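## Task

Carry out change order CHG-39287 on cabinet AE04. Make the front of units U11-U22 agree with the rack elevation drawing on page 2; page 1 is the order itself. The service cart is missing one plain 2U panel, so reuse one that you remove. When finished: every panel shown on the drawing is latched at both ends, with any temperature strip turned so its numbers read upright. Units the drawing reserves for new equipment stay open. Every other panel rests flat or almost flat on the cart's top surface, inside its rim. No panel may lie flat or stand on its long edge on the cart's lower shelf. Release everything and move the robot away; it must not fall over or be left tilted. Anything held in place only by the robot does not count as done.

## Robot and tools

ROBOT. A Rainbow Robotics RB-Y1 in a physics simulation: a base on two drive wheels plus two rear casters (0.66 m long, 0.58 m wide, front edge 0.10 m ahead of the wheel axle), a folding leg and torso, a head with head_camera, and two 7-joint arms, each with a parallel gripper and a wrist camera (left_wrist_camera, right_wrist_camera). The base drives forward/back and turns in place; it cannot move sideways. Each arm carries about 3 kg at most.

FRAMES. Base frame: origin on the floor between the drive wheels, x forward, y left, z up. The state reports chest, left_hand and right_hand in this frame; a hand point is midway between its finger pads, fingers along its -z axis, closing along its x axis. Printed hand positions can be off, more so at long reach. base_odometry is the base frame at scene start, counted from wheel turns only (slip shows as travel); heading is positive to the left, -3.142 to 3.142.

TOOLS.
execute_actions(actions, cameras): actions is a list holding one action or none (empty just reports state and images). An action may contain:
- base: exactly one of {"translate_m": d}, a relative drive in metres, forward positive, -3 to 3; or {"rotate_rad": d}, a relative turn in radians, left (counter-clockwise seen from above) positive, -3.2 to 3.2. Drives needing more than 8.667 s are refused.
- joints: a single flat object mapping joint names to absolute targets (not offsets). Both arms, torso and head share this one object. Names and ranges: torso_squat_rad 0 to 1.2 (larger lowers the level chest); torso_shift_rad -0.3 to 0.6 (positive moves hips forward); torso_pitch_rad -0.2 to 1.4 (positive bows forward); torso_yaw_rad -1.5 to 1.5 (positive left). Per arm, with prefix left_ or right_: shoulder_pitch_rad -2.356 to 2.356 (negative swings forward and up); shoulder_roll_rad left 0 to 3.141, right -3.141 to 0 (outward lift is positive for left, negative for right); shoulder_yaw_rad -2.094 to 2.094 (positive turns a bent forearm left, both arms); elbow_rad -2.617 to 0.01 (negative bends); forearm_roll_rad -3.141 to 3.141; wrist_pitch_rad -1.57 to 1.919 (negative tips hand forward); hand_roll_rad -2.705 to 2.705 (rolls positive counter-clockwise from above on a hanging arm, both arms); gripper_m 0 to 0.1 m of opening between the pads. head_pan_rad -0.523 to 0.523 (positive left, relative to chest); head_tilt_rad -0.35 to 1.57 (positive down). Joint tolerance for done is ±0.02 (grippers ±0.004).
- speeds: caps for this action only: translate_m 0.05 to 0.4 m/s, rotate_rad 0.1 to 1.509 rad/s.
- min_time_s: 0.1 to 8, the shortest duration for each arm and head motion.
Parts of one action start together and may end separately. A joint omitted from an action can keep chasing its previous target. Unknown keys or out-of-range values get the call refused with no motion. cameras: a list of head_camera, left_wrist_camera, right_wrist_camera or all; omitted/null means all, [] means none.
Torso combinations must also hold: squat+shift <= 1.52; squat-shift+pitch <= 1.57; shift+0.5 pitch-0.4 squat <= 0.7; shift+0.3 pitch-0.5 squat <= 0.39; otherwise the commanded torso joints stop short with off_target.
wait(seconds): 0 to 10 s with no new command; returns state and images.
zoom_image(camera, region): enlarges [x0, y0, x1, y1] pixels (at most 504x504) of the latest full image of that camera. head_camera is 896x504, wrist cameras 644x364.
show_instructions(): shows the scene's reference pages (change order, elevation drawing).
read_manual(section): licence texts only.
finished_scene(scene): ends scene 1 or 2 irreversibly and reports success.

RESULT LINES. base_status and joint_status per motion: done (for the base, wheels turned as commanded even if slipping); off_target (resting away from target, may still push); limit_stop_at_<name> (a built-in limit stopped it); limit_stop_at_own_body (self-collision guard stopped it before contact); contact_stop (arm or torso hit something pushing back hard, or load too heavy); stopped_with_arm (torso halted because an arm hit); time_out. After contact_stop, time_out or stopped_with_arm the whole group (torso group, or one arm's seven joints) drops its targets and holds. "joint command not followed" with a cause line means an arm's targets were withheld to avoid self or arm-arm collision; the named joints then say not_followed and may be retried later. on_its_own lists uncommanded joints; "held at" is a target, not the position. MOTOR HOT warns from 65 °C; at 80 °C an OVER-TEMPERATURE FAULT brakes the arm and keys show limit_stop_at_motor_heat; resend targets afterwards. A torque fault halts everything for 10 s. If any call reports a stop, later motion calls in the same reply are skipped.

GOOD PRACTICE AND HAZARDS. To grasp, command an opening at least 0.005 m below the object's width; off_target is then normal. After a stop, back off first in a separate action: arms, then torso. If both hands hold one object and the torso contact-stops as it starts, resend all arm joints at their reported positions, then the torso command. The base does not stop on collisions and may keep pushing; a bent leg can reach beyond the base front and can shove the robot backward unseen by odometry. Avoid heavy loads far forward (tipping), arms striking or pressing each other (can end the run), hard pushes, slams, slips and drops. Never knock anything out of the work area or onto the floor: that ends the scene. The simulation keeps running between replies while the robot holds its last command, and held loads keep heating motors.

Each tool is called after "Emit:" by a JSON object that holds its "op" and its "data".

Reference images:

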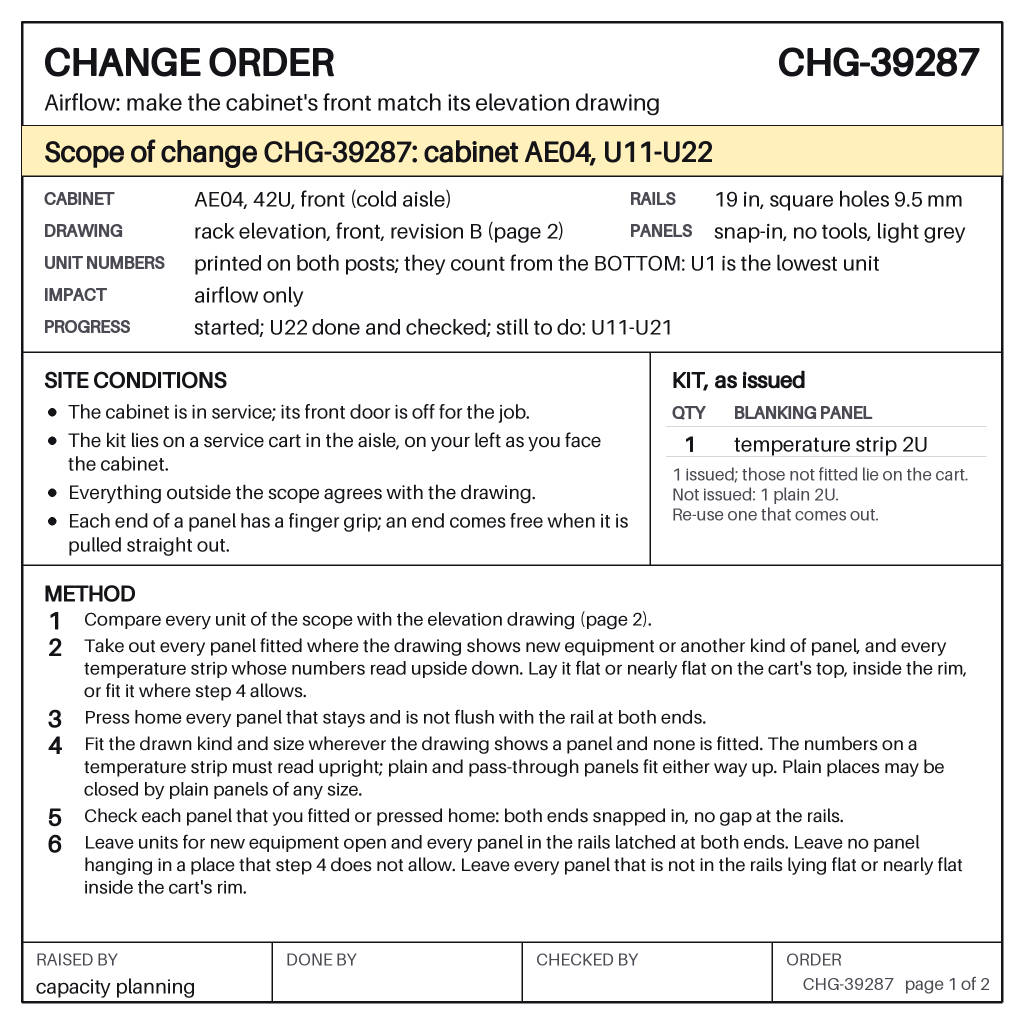

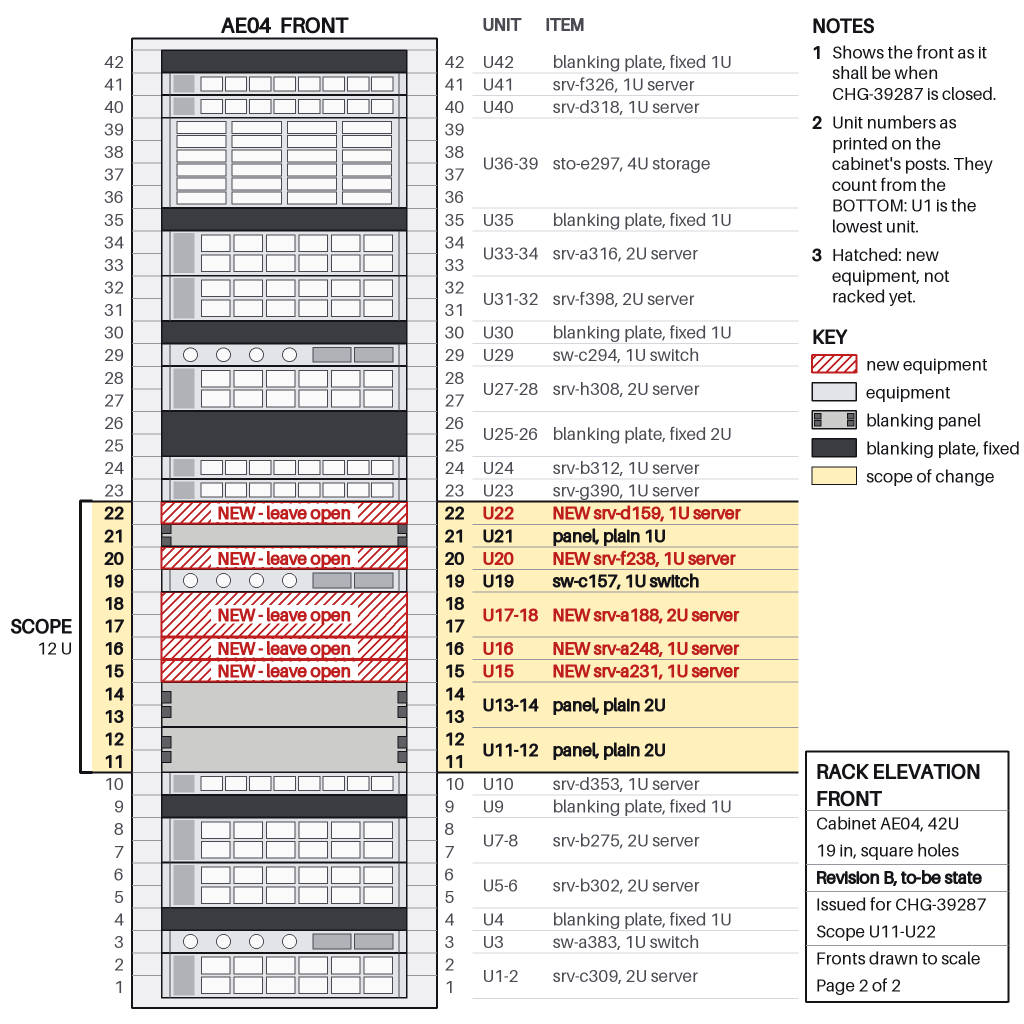

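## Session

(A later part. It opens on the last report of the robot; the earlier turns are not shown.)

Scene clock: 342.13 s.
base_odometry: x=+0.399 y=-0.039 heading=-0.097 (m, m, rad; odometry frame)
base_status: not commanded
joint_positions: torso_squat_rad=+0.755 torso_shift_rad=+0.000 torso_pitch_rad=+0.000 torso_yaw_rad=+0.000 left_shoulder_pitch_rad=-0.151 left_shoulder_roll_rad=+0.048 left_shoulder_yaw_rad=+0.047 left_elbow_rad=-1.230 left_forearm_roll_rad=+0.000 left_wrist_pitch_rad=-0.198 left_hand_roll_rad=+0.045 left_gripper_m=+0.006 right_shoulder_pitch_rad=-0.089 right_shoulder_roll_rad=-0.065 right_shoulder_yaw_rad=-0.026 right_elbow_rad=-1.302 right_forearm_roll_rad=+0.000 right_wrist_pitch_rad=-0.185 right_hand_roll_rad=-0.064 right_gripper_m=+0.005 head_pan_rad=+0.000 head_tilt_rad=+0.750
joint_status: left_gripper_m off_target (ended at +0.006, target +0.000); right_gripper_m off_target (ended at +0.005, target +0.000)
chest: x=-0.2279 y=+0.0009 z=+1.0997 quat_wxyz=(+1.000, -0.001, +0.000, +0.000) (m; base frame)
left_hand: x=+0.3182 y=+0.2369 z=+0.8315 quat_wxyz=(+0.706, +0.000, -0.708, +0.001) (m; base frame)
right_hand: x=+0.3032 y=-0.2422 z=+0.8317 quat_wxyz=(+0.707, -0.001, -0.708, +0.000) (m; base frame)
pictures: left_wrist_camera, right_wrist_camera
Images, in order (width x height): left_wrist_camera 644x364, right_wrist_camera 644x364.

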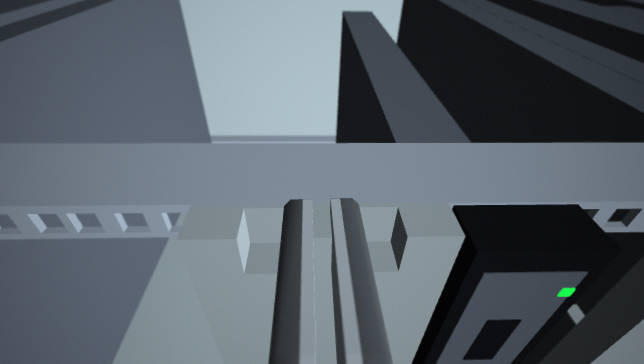

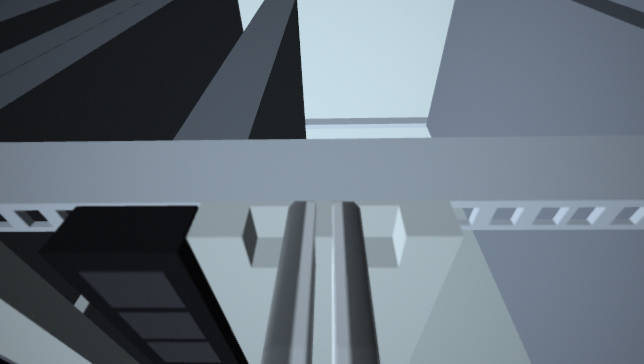

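Emit:
{"op": "execute_actions", "data": {"actions": [{"base": {"translate_m": -0.05}, "speeds": {"translate_m": 0.05}}]}}

Scene clock: 345.50 s.
base_odometry: x=+0.350 y=-0.035 heading=-0.098 (m, m, rad; odometry frame)
base_status: done
joint_positions: torso_squat_rad=+0.755 torso_shift_rad=+0.000 torso_pitch_rad=+0.000 torso_yaw_rad=+0.000 left_shoulder_pitch_rad=-0.151 left_shoulder_roll_rad=+0.048 left_shoulder_yaw_rad=+0.047 left_elbow_rad=-1.230 left_forearm_roll_rad=+0.000 left_wrist_pitch_rad=-0.198 left_hand_roll_rad=+0.045 left_gripper_m=+0.006 right_shoulder_pitch_rad=-0.089 right_shoulder_roll_rad=-0.065 right_shoulder_yaw_rad=-0.026 right_elbow_rad=-1.302 right_forearm_roll_rad=+0.000 right_wrist_pitch_rad=-0.185 right_hand_roll_rad=-0.064 right_gripper_m=+0.005 head_pan_rad=+0.000 head_tilt_rad=+0.750
joint_status: not commanded
chest: x=-0.2279 y=+0.0009 z=+1.0997 quat_wxyz=(+1.000, -0.001, +0.000, +0.000) (m; base frame)
left_hand: x=+0.3182 y=+0.2370 z=+0.8314 quat_wxyz=(+0.706, +0.000, -0.708, +0.001) (m; base frame)
right_hand: x=+0.3032 y=-0.2422 z=+0.8317 quat_wxyz=(+0.707, -0.001, -0.708, +0.000) (m; base frame)
pictures: head_camera, left_wrist_camera, right_wrist_camera
Images, in order (width x height): head_camera 896x504, left_wrist_camera 644x364, right_wrist_camera 644x364.

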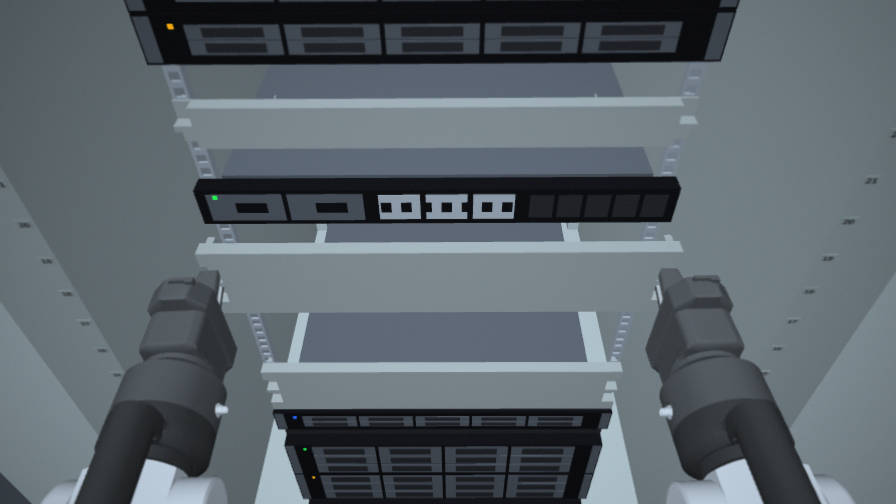

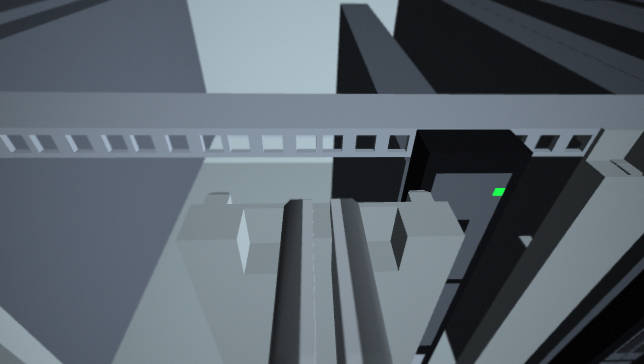

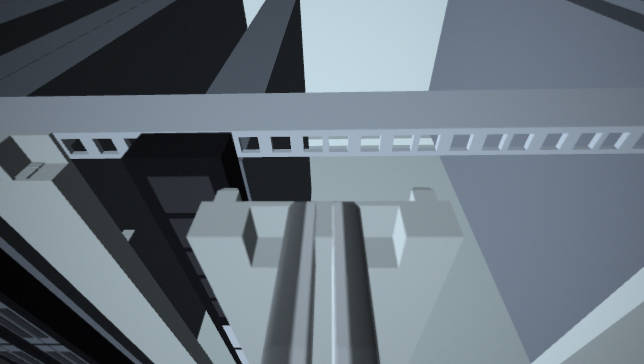

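Emit:
{"op": "execute_actions", "data": {"actions": [{"joints": {"torso_squat_rad": 1.077, "head_tilt_rad": 0.75}}]}}

Scene clock: 351.63 s.
base_odometry: x=+0.350 y=-0.035 heading=-0.098 (m, m, rad; odometry frame)
base_status: not commanded
joint_positions: torso_squat_rad=+1.077 torso_shift_rad=+0.000 torso_pitch_rad=+0.000 torso_yaw_rad=+0.000 left_shoulder_pitch_rad=-0.151 left_shoulder_roll_rad=+0.048 left_shoulder_yaw_rad=+0.047 left_elbow_rad=-1.230 left_forearm_roll_rad=+0.000 left_wrist_pitch_rad=-0.198 left_hand_roll_rad=+0.045 left_gripper_m=+0.006 right_shoulder_pitch_rad=-0.089 right_shoulder_roll_rad=-0.065 right_shoulder_yaw_rad=-0.026 right_elbow_rad=-1.302 right_forearm_roll_rad=+0.000 right_wrist_pitch_rad=-0.185 right_hand_roll_rad=-0.064 right_gripper_m=+0.005 head_pan_rad=+0.000 head_tilt_rad=+0.750
joint_status: all done
chest: x=-0.2281 y=+0.0007 z=+0.9217 quat_wxyz=(+1.000, -0.001, +0.000, +0.000) (m; base frame)
left_hand: x=+0.3181 y=+0.2368 z=+0.6534 quat_wxyz=(+0.706, +0.000, -0.708, +0.001) (m; base frame)
right_hand: x=+0.3031 y=-0.2424 z=+0.6538 quat_wxyz=(+0.706, -0.001, -0.708, +0.000) (m; base frame)
pictures: head_camera, left_wrist_camera, right_wrist_camera
Images, in order (width x height): head_camera 896x504, left_wrist_camera 644x364, right_wrist_camera 644x364.

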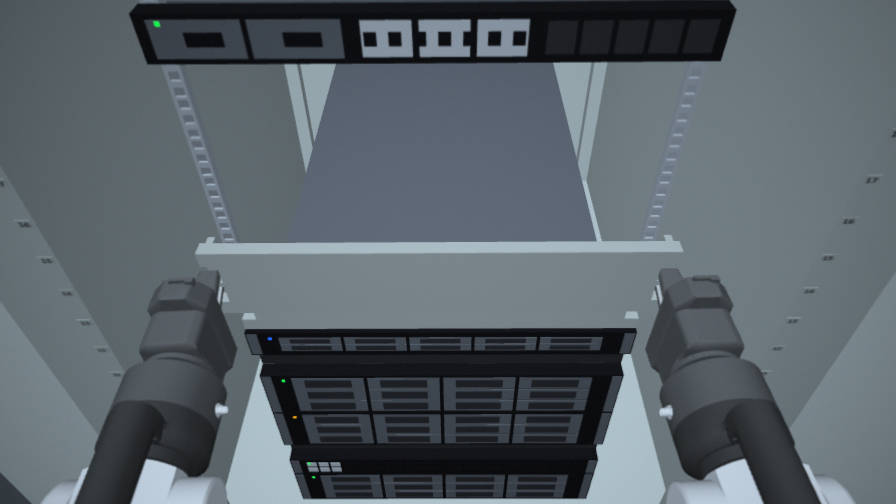

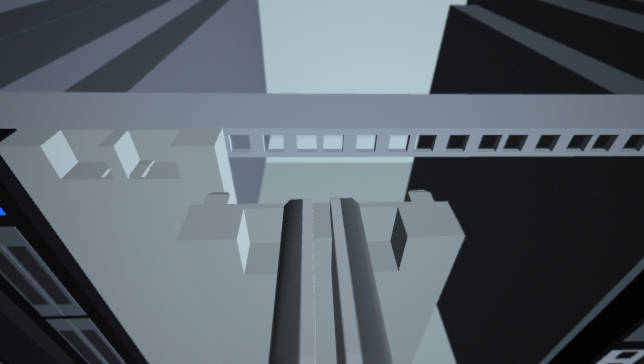

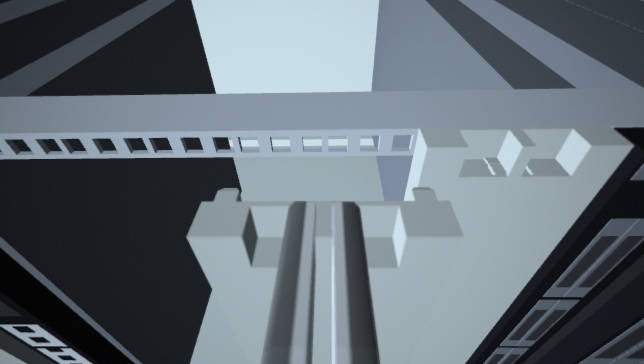

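Emit:
{"op": "zoom_image", "data": {"camera": "left_wrist_camera", "region": [0, 100, 480, 280]}}

Emit:
{"op": "zoom_image", "data": {"camera": "right_wrist_camera", "region": [164, 100, 644, 280]}}

Region (0, 100, 480, 280) of left_wrist_camera's 644x364 image, scaled by 1.050, with more detail than that image has; it fills the top 189 rows of this view, and the rest is white.

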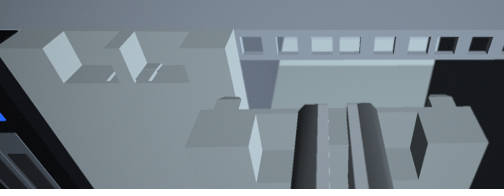

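Region (164, 100, 644, 280) of right_wrist_camera's 644x364 image, scaled by 1.050, with more detail than that image has; it fills the top 189 rows of this view, and the rest is white.

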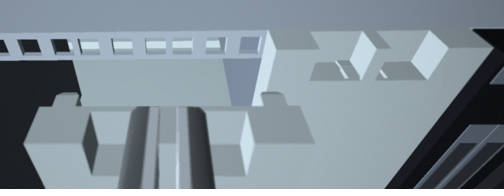

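Emit:
{"op": "zoom_image", "data": {"camera": "left_wrist_camera", "region": [160, 110, 460, 250]}}

Emit:
{"op": "zoom_image", "data": {"camera": "right_wrist_camera", "region": [180, 110, 480, 250]}}

Region (160, 110, 460, 250) of left_wrist_camera's 644x364 image, scaled by 1.680, with more detail than that image has; it fills the top 235 rows of this view, and the rest is white.

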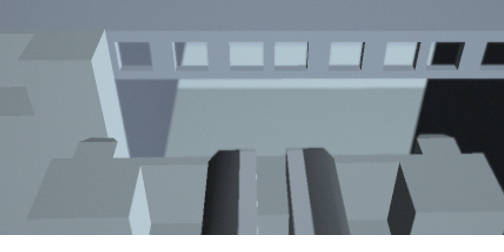

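Region (180, 110, 480, 250) of right_wrist_camera's 644x364 image, scaled by 1.680, with more detail than that image has; it fills the top 235 rows of this view, and the rest is white.

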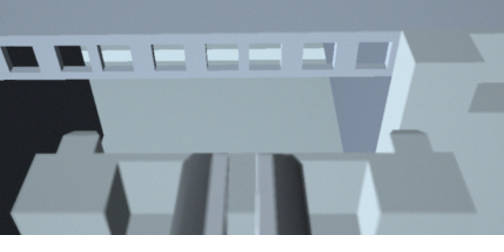

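Emit:
{"op": "execute_actions", "data": {"actions": [{"base": {"translate_m": 0.032}, "speeds": {"translate_m": 0.05}}], "cameras": ["left_wrist_camera", "right_wrist_camera"]}}

Emit:
{"op": "zoom_image", "data": {"camera": "left_wrist_camera", "region": [140, 130, 500, 280]}}

Emit:
{"op": "zoom_image", "data": {"camera": "right_wrist_camera", "region": [140, 130, 500, 280]}}

Scene clock: 379.73 s.
base_odometry: x=+0.382 y=-0.038 heading=-0.097 (m, m, rad; odometry frame)
base_status: done
joint_positions: torso_squat_rad=+1.077 torso_shift_rad=+0.000 torso_pitch_rad=+0.000 torso_yaw_rad=+0.000 left_shoulder_pitch_rad=-0.151 left_shoulder_roll_rad=+0.048 left_shoulder_yaw_rad=+0.047 left_elbow_rad=-1.230 left_forearm_roll_rad=+0.000 left_wrist_pitch_rad=-0.198 left_hand_roll_rad=+0.045 left_gripper_m=+0.006 right_shoulder_pitch_rad=-0.089 right_shoulder_roll_rad=-0.065 right_shoulder_yaw_rad=-0.026 right_elbow_rad=-1.302 right_forearm_roll_rad=+0.000 right_wrist_pitch_rad=-0.185 right_hand_roll_rad=-0.064 right_gripper_m=+0.005 head_pan_rad=+0.000 head_tilt_rad=+0.750
joint_status: not commanded
chest: x=-0.2280 y=+0.0007 z=+0.9217 quat_wxyz=(+1.000, -0.001, +0.000, +0.000) (m; base frame)
left_hand: x=+0.3181 y=+0.2368 z=+0.6533 quat_wxyz=(+0.706, +0.000, -0.708, +0.001) (m; base frame)
right_hand: x=+0.3031 y=-0.2424 z=+0.6536 quat_wxyz=(+0.707, -0.001, -0.708, +0.000) (m; base frame)
pictures: left_wrist_camera, right_wrist_camera
Images, in order (width x height): left_wrist_camera 644x364, right_wrist_camera 644x364.

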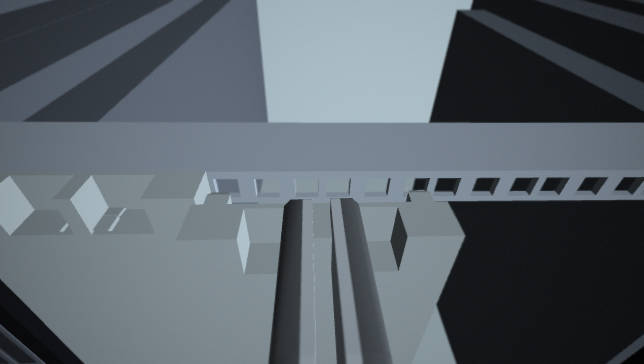

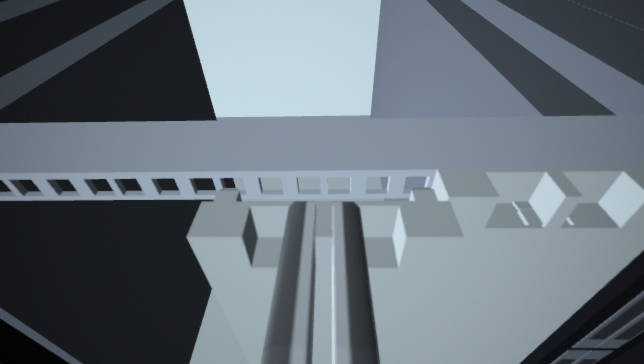

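Region (140, 130, 500, 280) of left_wrist_camera's 644x364 image, scaled by 1.400, with more detail than that image has; it fills the top 210 rows of this view, and the rest is white.

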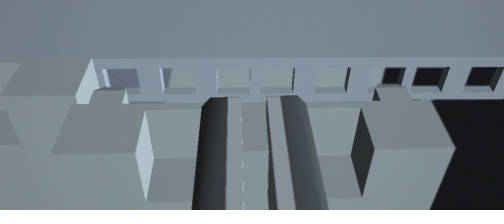

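Region (140, 130, 500, 280) of right_wrist_camera's 644x364 image, scaled by 1.400, with more detail than that image has; it fills the top 210 rows of this view, and the rest is white.

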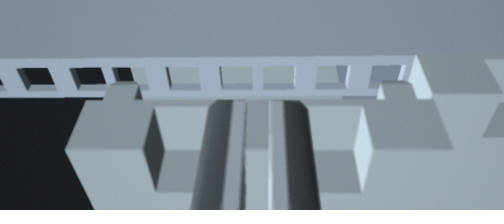

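Emit:
{"op": "execute_actions", "data": {"actions": [{"base": {"translate_m": 0.02}, "joints": {"torso_squat_rad": 1.0745}, "speeds": {"translate_m": 0.05}}]}}

Emit:
{"op": "zoom_image", "data": {"camera": "left_wrist_camera", "region": [100, 150, 520, 320]}}

Emit:
{"op": "zoom_image", "data": {"camera": "right_wrist_camera", "region": [120, 150, 540, 320]}}

Scene clock: 387.23 s.
base_odometry: x=+0.401 y=-0.040 heading=-0.097 (m, m, rad; odometry frame)
base_status: done
joint_positions: torso_squat_rad=+1.075 torso_shift_rad=+0.000 torso_pitch_rad=-0.001 torso_yaw_rad=+0.000 left_shoulder_pitch_rad=-0.150 left_shoulder_roll_rad=+0.048 left_shoulder_yaw_rad=+0.047 left_elbow_rad=-1.230 left_forearm_roll_rad=+0.000 left_wrist_pitch_rad=-0.198 left_hand_roll_rad=+0.045 left_gripper_m=+0.006 right_shoulder_pitch_rad=-0.087 right_shoulder_roll_rad=-0.065 right_shoulder_yaw_rad=-0.026 right_elbow_rad=-1.301 right_forearm_roll_rad=+0.000 right_wrist_pitch_rad=-0.185 right_hand_roll_rad=-0.064 right_gripper_m=+0.005 head_pan_rad=+0.000 head_tilt_rad=+0.750
joint_status: all done
chest: x=-0.2282 y=+0.0007 z=+0.9232 quat_wxyz=(+1.000, -0.001, +0.000, +0.000) (m; base frame)
left_hand: x=+0.3175 y=+0.2369 z=+0.6543 quat_wxyz=(+0.707, +0.000, -0.707, +0.001) (m; base frame)
right_hand: x=+0.3023 y=-0.2427 z=+0.6542 quat_wxyz=(+0.707, -0.001, -0.707, +0.000) (m; base frame)
pictures: head_camera, left_wrist_camera, right_wrist_camera
Images, in order (width x height): head_camera 896x504, left_wrist_camera 644x364, right_wrist_camera 644x364.

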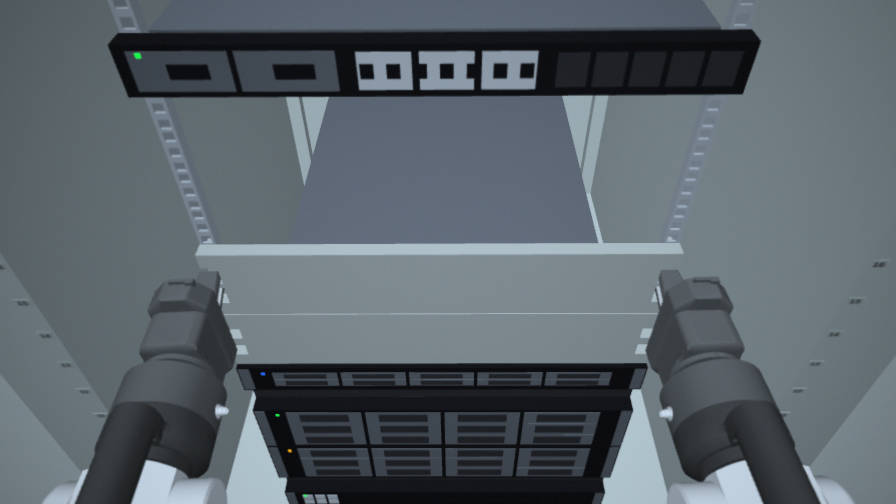

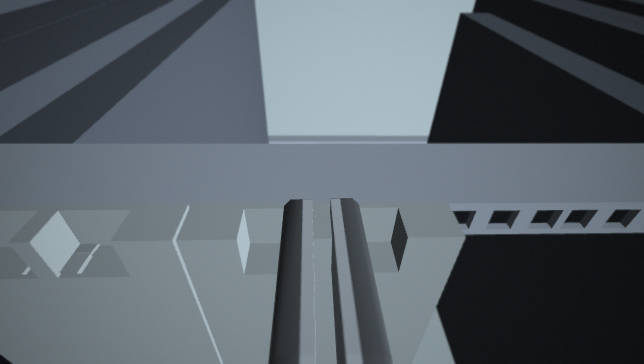

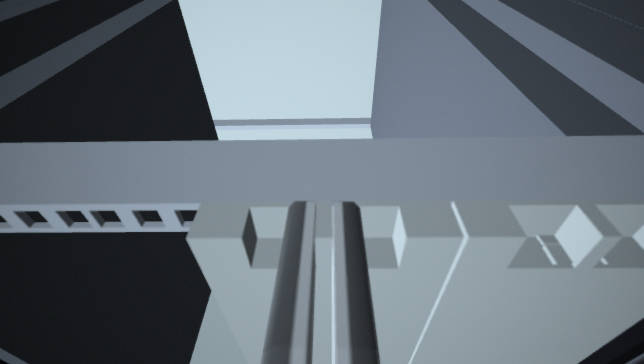

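Region (100, 150, 520, 320) of left_wrist_camera's 644x364 image, scaled by 1.200, with more detail than that image has; it fills the top 204 rows of this view, and the rest is white.

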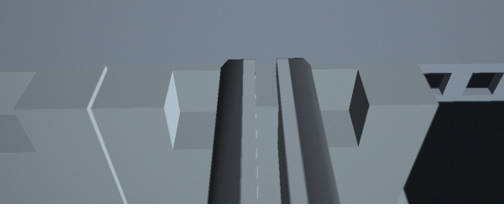

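Region (120, 150, 540, 320) of right_wrist_camera's 644x364 image, scaled by 1.200, with more detail than that image has; it fills the top 204 rows of this view, and the rest is white.

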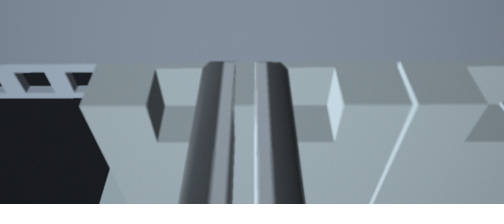

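Emit:
{"op": "execute_actions", "data": {"actions": [{"joints": {"left_gripper_m": 0.02, "right_gripper_m": 0.02, "head_tilt_rad": 0.4}}]}}

Scene clock: 404.60 s.
base_odometry: x=+0.401 y=-0.040 heading=-0.097 (m, m, rad; odometry frame)
base_status: not commanded
joint_positions: torso_squat_rad=+1.075 torso_shift_rad=+0.000 torso_pitch_rad=+0.000 torso_yaw_rad=+0.000 left_shoulder_pitch_rad=-0.151 left_shoulder_roll_rad=+0.048 left_shoulder_yaw_rad=+0.047 left_elbow_rad=-1.230 left_forearm_roll_rad=+0.000 left_wrist_pitch_rad=-0.198 left_hand_roll_rad=+0.045 left_gripper_m=+0.020 right_shoulder_pitch_rad=-0.088 right_shoulder_roll_rad=-0.065 right_shoulder_yaw_rad=-0.026 right_elbow_rad=-1.302 right_forearm_roll_rad=+0.000 right_wrist_pitch_rad=-0.185 right_hand_roll_rad=-0.064 right_gripper_m=+0.020 head_pan_rad=+0.000 head_tilt_rad=+0.400
joint_status: all done
chest: x=-0.2281 y=+0.0007 z=+0.9232 quat_wxyz=(+1.000, -0.001, +0.000, +0.000) (m; base frame)
left_hand: x=+0.3180 y=+0.2367 z=+0.6548 quat_wxyz=(+0.706, +0.000, -0.708, +0.001) (m; base frame)
right_hand: x=+0.3029 y=-0.2424 z=+0.6550 quat_wxyz=(+0.707, -0.001, -0.708, +0.000) (m; base frame)
pictures: head_camera, left_wrist_camera, right_wrist_camera
Images, in order (width x height): head_camera 896x504, left_wrist_camera 644x364, right_wrist_camera 644x364.

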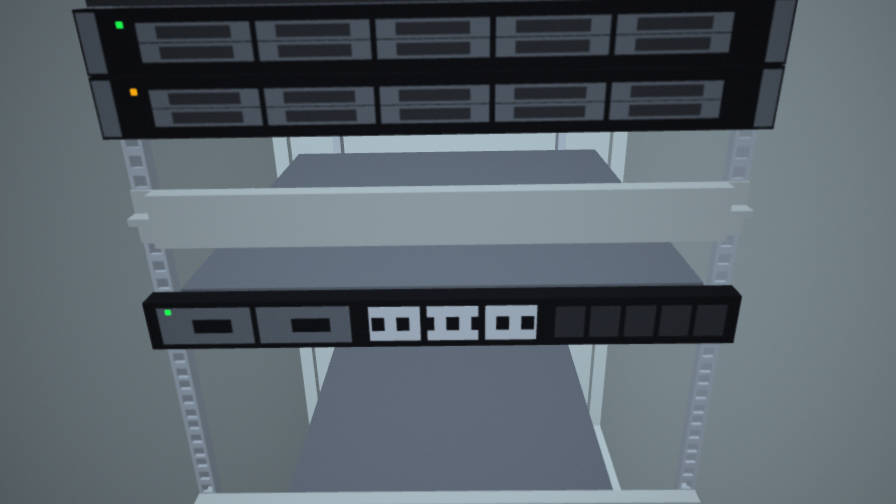

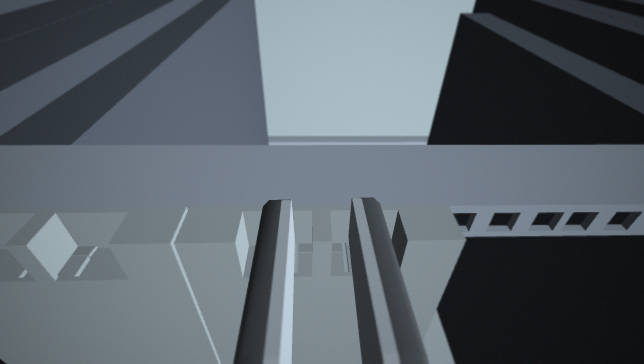

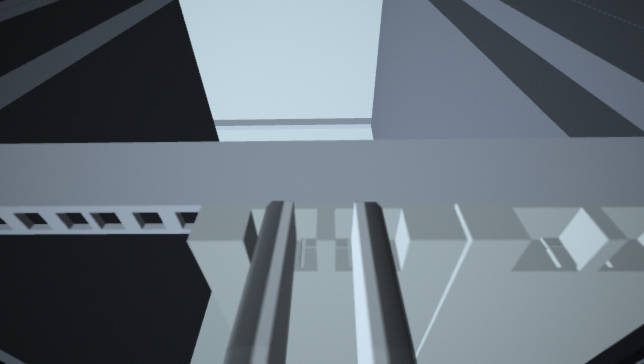

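Emit:
{"op": "zoom_image", "data": {"camera": "head_camera", "region": [100, 130, 260, 300]}}

Emit:
{"op": "zoom_image", "data": {"camera": "head_camera", "region": [630, 125, 790, 295]}}

Region (100, 130, 260, 300) of head_camera's 896x504 image, scaled by 2.965, with more detail than that image has; it fills the left 474 columns of this view, and the rest is white.

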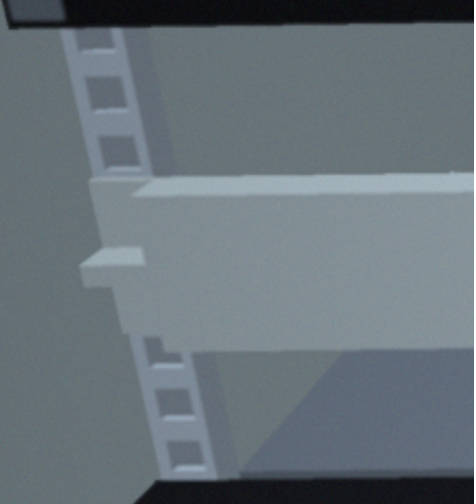

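Region (630, 125, 790, 295) of head_camera's 896x504 image, scaled by 2.965, with more detail than that image has; it fills the left 474 columns of this view, and the rest is white.

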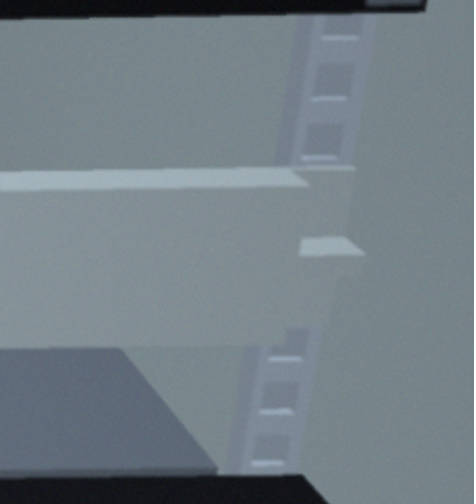

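Emit:
{"op": "execute_actions", "data": {"actions": [{"base": {"translate_m": -0.05}, "joints": {"head_tilt_rad": 0.8}}]}}

Scene clock: 410.93 s.
base_odometry: x=+0.351 y=-0.035 heading=-0.098 (m, m, rad; odometry frame)
base_status: done
joint_positions: torso_squat_rad=+1.075 torso_shift_rad=+0.000 torso_pitch_rad=+0.000 torso_yaw_rad=+0.000 left_shoulder_pitch_rad=-0.151 left_shoulder_roll_rad=+0.048 left_shoulder_yaw_rad=+0.047 left_elbow_rad=-1.230 left_forearm_roll_rad=+0.000 left_wrist_pitch_rad=-0.198 left_hand_roll_rad=+0.045 left_gripper_m=+0.020 right_shoulder_pitch_rad=-0.089 right_shoulder_roll_rad=-0.065 right_shoulder_yaw_rad=-0.026 right_elbow_rad=-1.302 right_forearm_roll_rad=+0.000 right_wrist_pitch_rad=-0.185 right_hand_roll_rad=-0.064 right_gripper_m=+0.020 head_pan_rad=+0.000 head_tilt_rad=+0.800
joint_status: all done
chest: x=-0.2281 y=+0.0007 z=+0.9232 quat_wxyz=(+1.000, -0.001, +0.000, +0.000) (m; base frame)
left_hand: x=+0.3180 y=+0.2367 z=+0.6549 quat_wxyz=(+0.706, +0.000, -0.708, +0.001) (m; base frame)
right_hand: x=+0.3030 y=-0.2424 z=+0.6552 quat_wxyz=(+0.707, -0.001, -0.708, +0.000) (m; base frame)
pictures: head_camera, left_wrist_camera, right_wrist_camera
Images, in order (width x height): head_camera 896x504, left_wrist_camera 644x364, right_wrist_camera 644x364.

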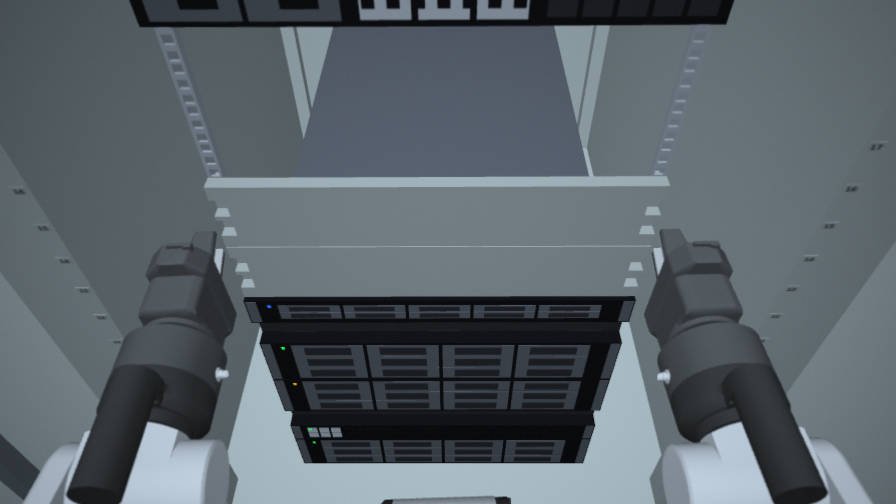

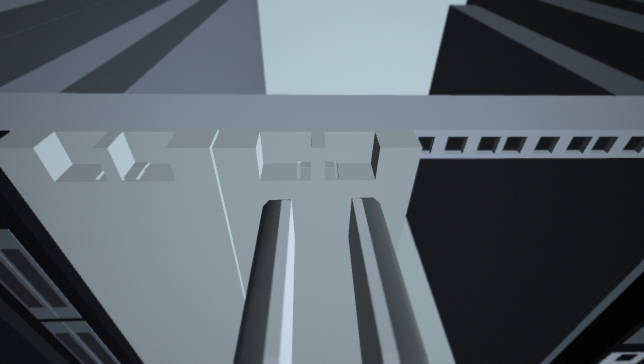

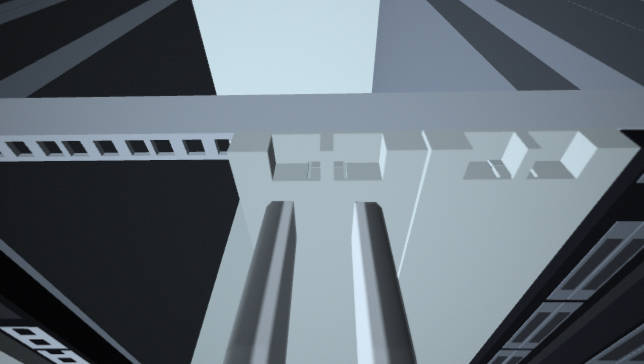

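Emit:
{"op": "zoom_image", "data": {"camera": "left_wrist_camera", "region": [0, 110, 450, 210]}}

Emit:
{"op": "zoom_image", "data": {"camera": "right_wrist_camera", "region": [194, 110, 644, 210]}}

Region (0, 110, 450, 210) of left_wrist_camera's 644x364 image, scaled by 1.120, with more detail than that image has.

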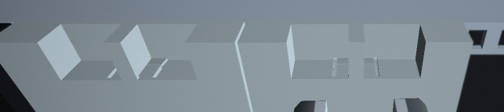

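Region (194, 110, 644, 210) of right_wrist_camera's 644x364 image, scaled by 1.120, with more detail than that image has.

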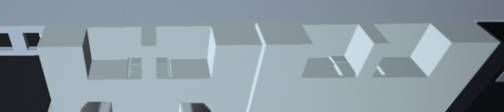

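Emit:
{"op": "zoom_image", "data": {"camera": "left_wrist_camera", "region": [150, 115, 290, 195]}}

Emit:
{"op": "zoom_image", "data": {"camera": "right_wrist_camera", "region": [360, 115, 500, 195]}}

Region (150, 115, 290, 195) of left_wrist_camera's 644x364 image, scaled by 3.600, with more detail than that image has; it fills the top 288 rows of this view, and the rest is white.

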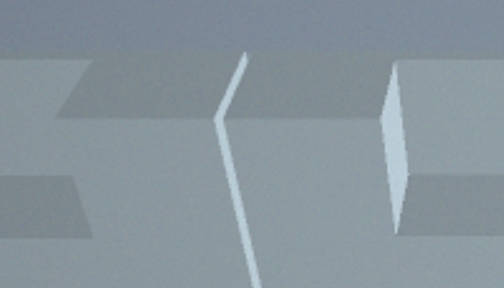

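Region (360, 115, 500, 195) of right_wrist_camera's 644x364 image, scaled by 3.600, with more detail than that image has; it fills the top 288 rows of this view, and the rest is white.

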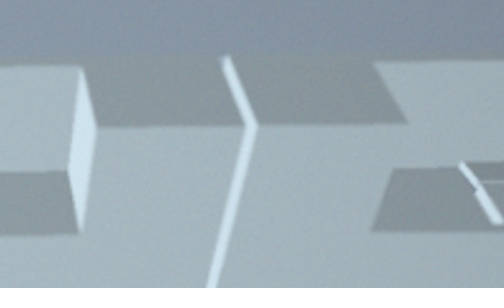

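Emit:
{"op": "execute_actions", "data": {"actions": [{"base": {"translate_m": -0.3}, "joints": {"head_tilt_rad": 0.45}}], "cameras": ["head_camera"]}}

Scene clock: 431.40 s.
base_odometry: x=+0.053 y=-0.006 heading=-0.096 (m, m, rad; odometry frame)
base_status: done
joint_positions: torso_squat_rad=+1.075 torso_shift_rad=+0.000 torso_pitch_rad=+0.000 torso_yaw_rad=+0.000 left_shoulder_pitch_rad=-0.151 left_shoulder_roll_rad=+0.048 left_shoulder_yaw_rad=+0.047 left_elbow_rad=-1.230 left_forearm_roll_rad=+0.000 left_wrist_pitch_rad=-0.198 left_hand_roll_rad=+0.045 left_gripper_m=+0.020 right_shoulder_pitch_rad=-0.089 right_shoulder_roll_rad=-0.065 right_shoulder_yaw_rad=-0.026 right_elbow_rad=-1.302 right_forearm_roll_rad=+0.000 right_wrist_pitch_rad=-0.185 right_hand_roll_rad=-0.064 right_gripper_m=+0.020 head_pan_rad=+0.000 head_tilt_rad=+0.450
joint_status: all done
chest: x=-0.2281 y=+0.0007 z=+0.9232 quat_wxyz=(+1.000, -0.001, +0.000, +0.000) (m; base frame)
left_hand: x=+0.3180 y=+0.2367 z=+0.6548 quat_wxyz=(+0.706, +0.000, -0.708, +0.001) (m; base frame)
right_hand: x=+0.3031 y=-0.2424 z=+0.6552 quat_wxyz=(+0.707, -0.001, -0.708, +0.000) (m; base frame)
pictures: head_camera
Images, in order (width x height): head_camera 896x504.

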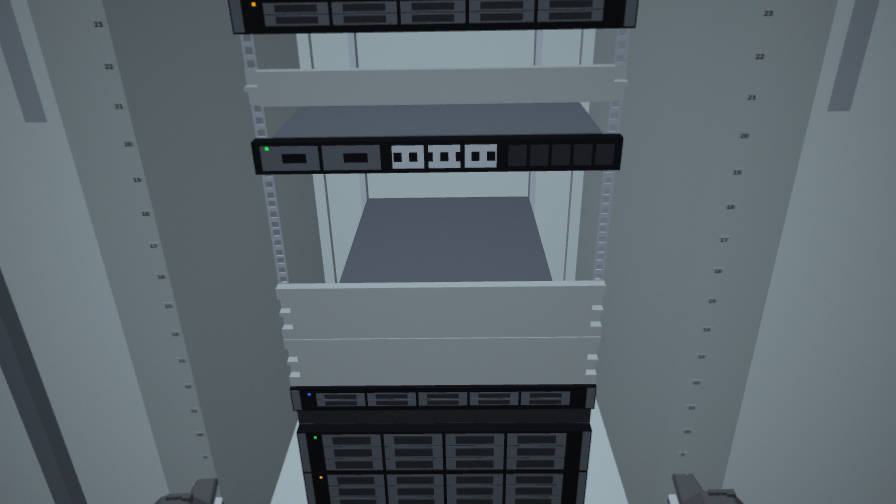

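Emit:
{"op": "finished_scene", "data": {"scene": 1}}

The scene is finished: the task was done.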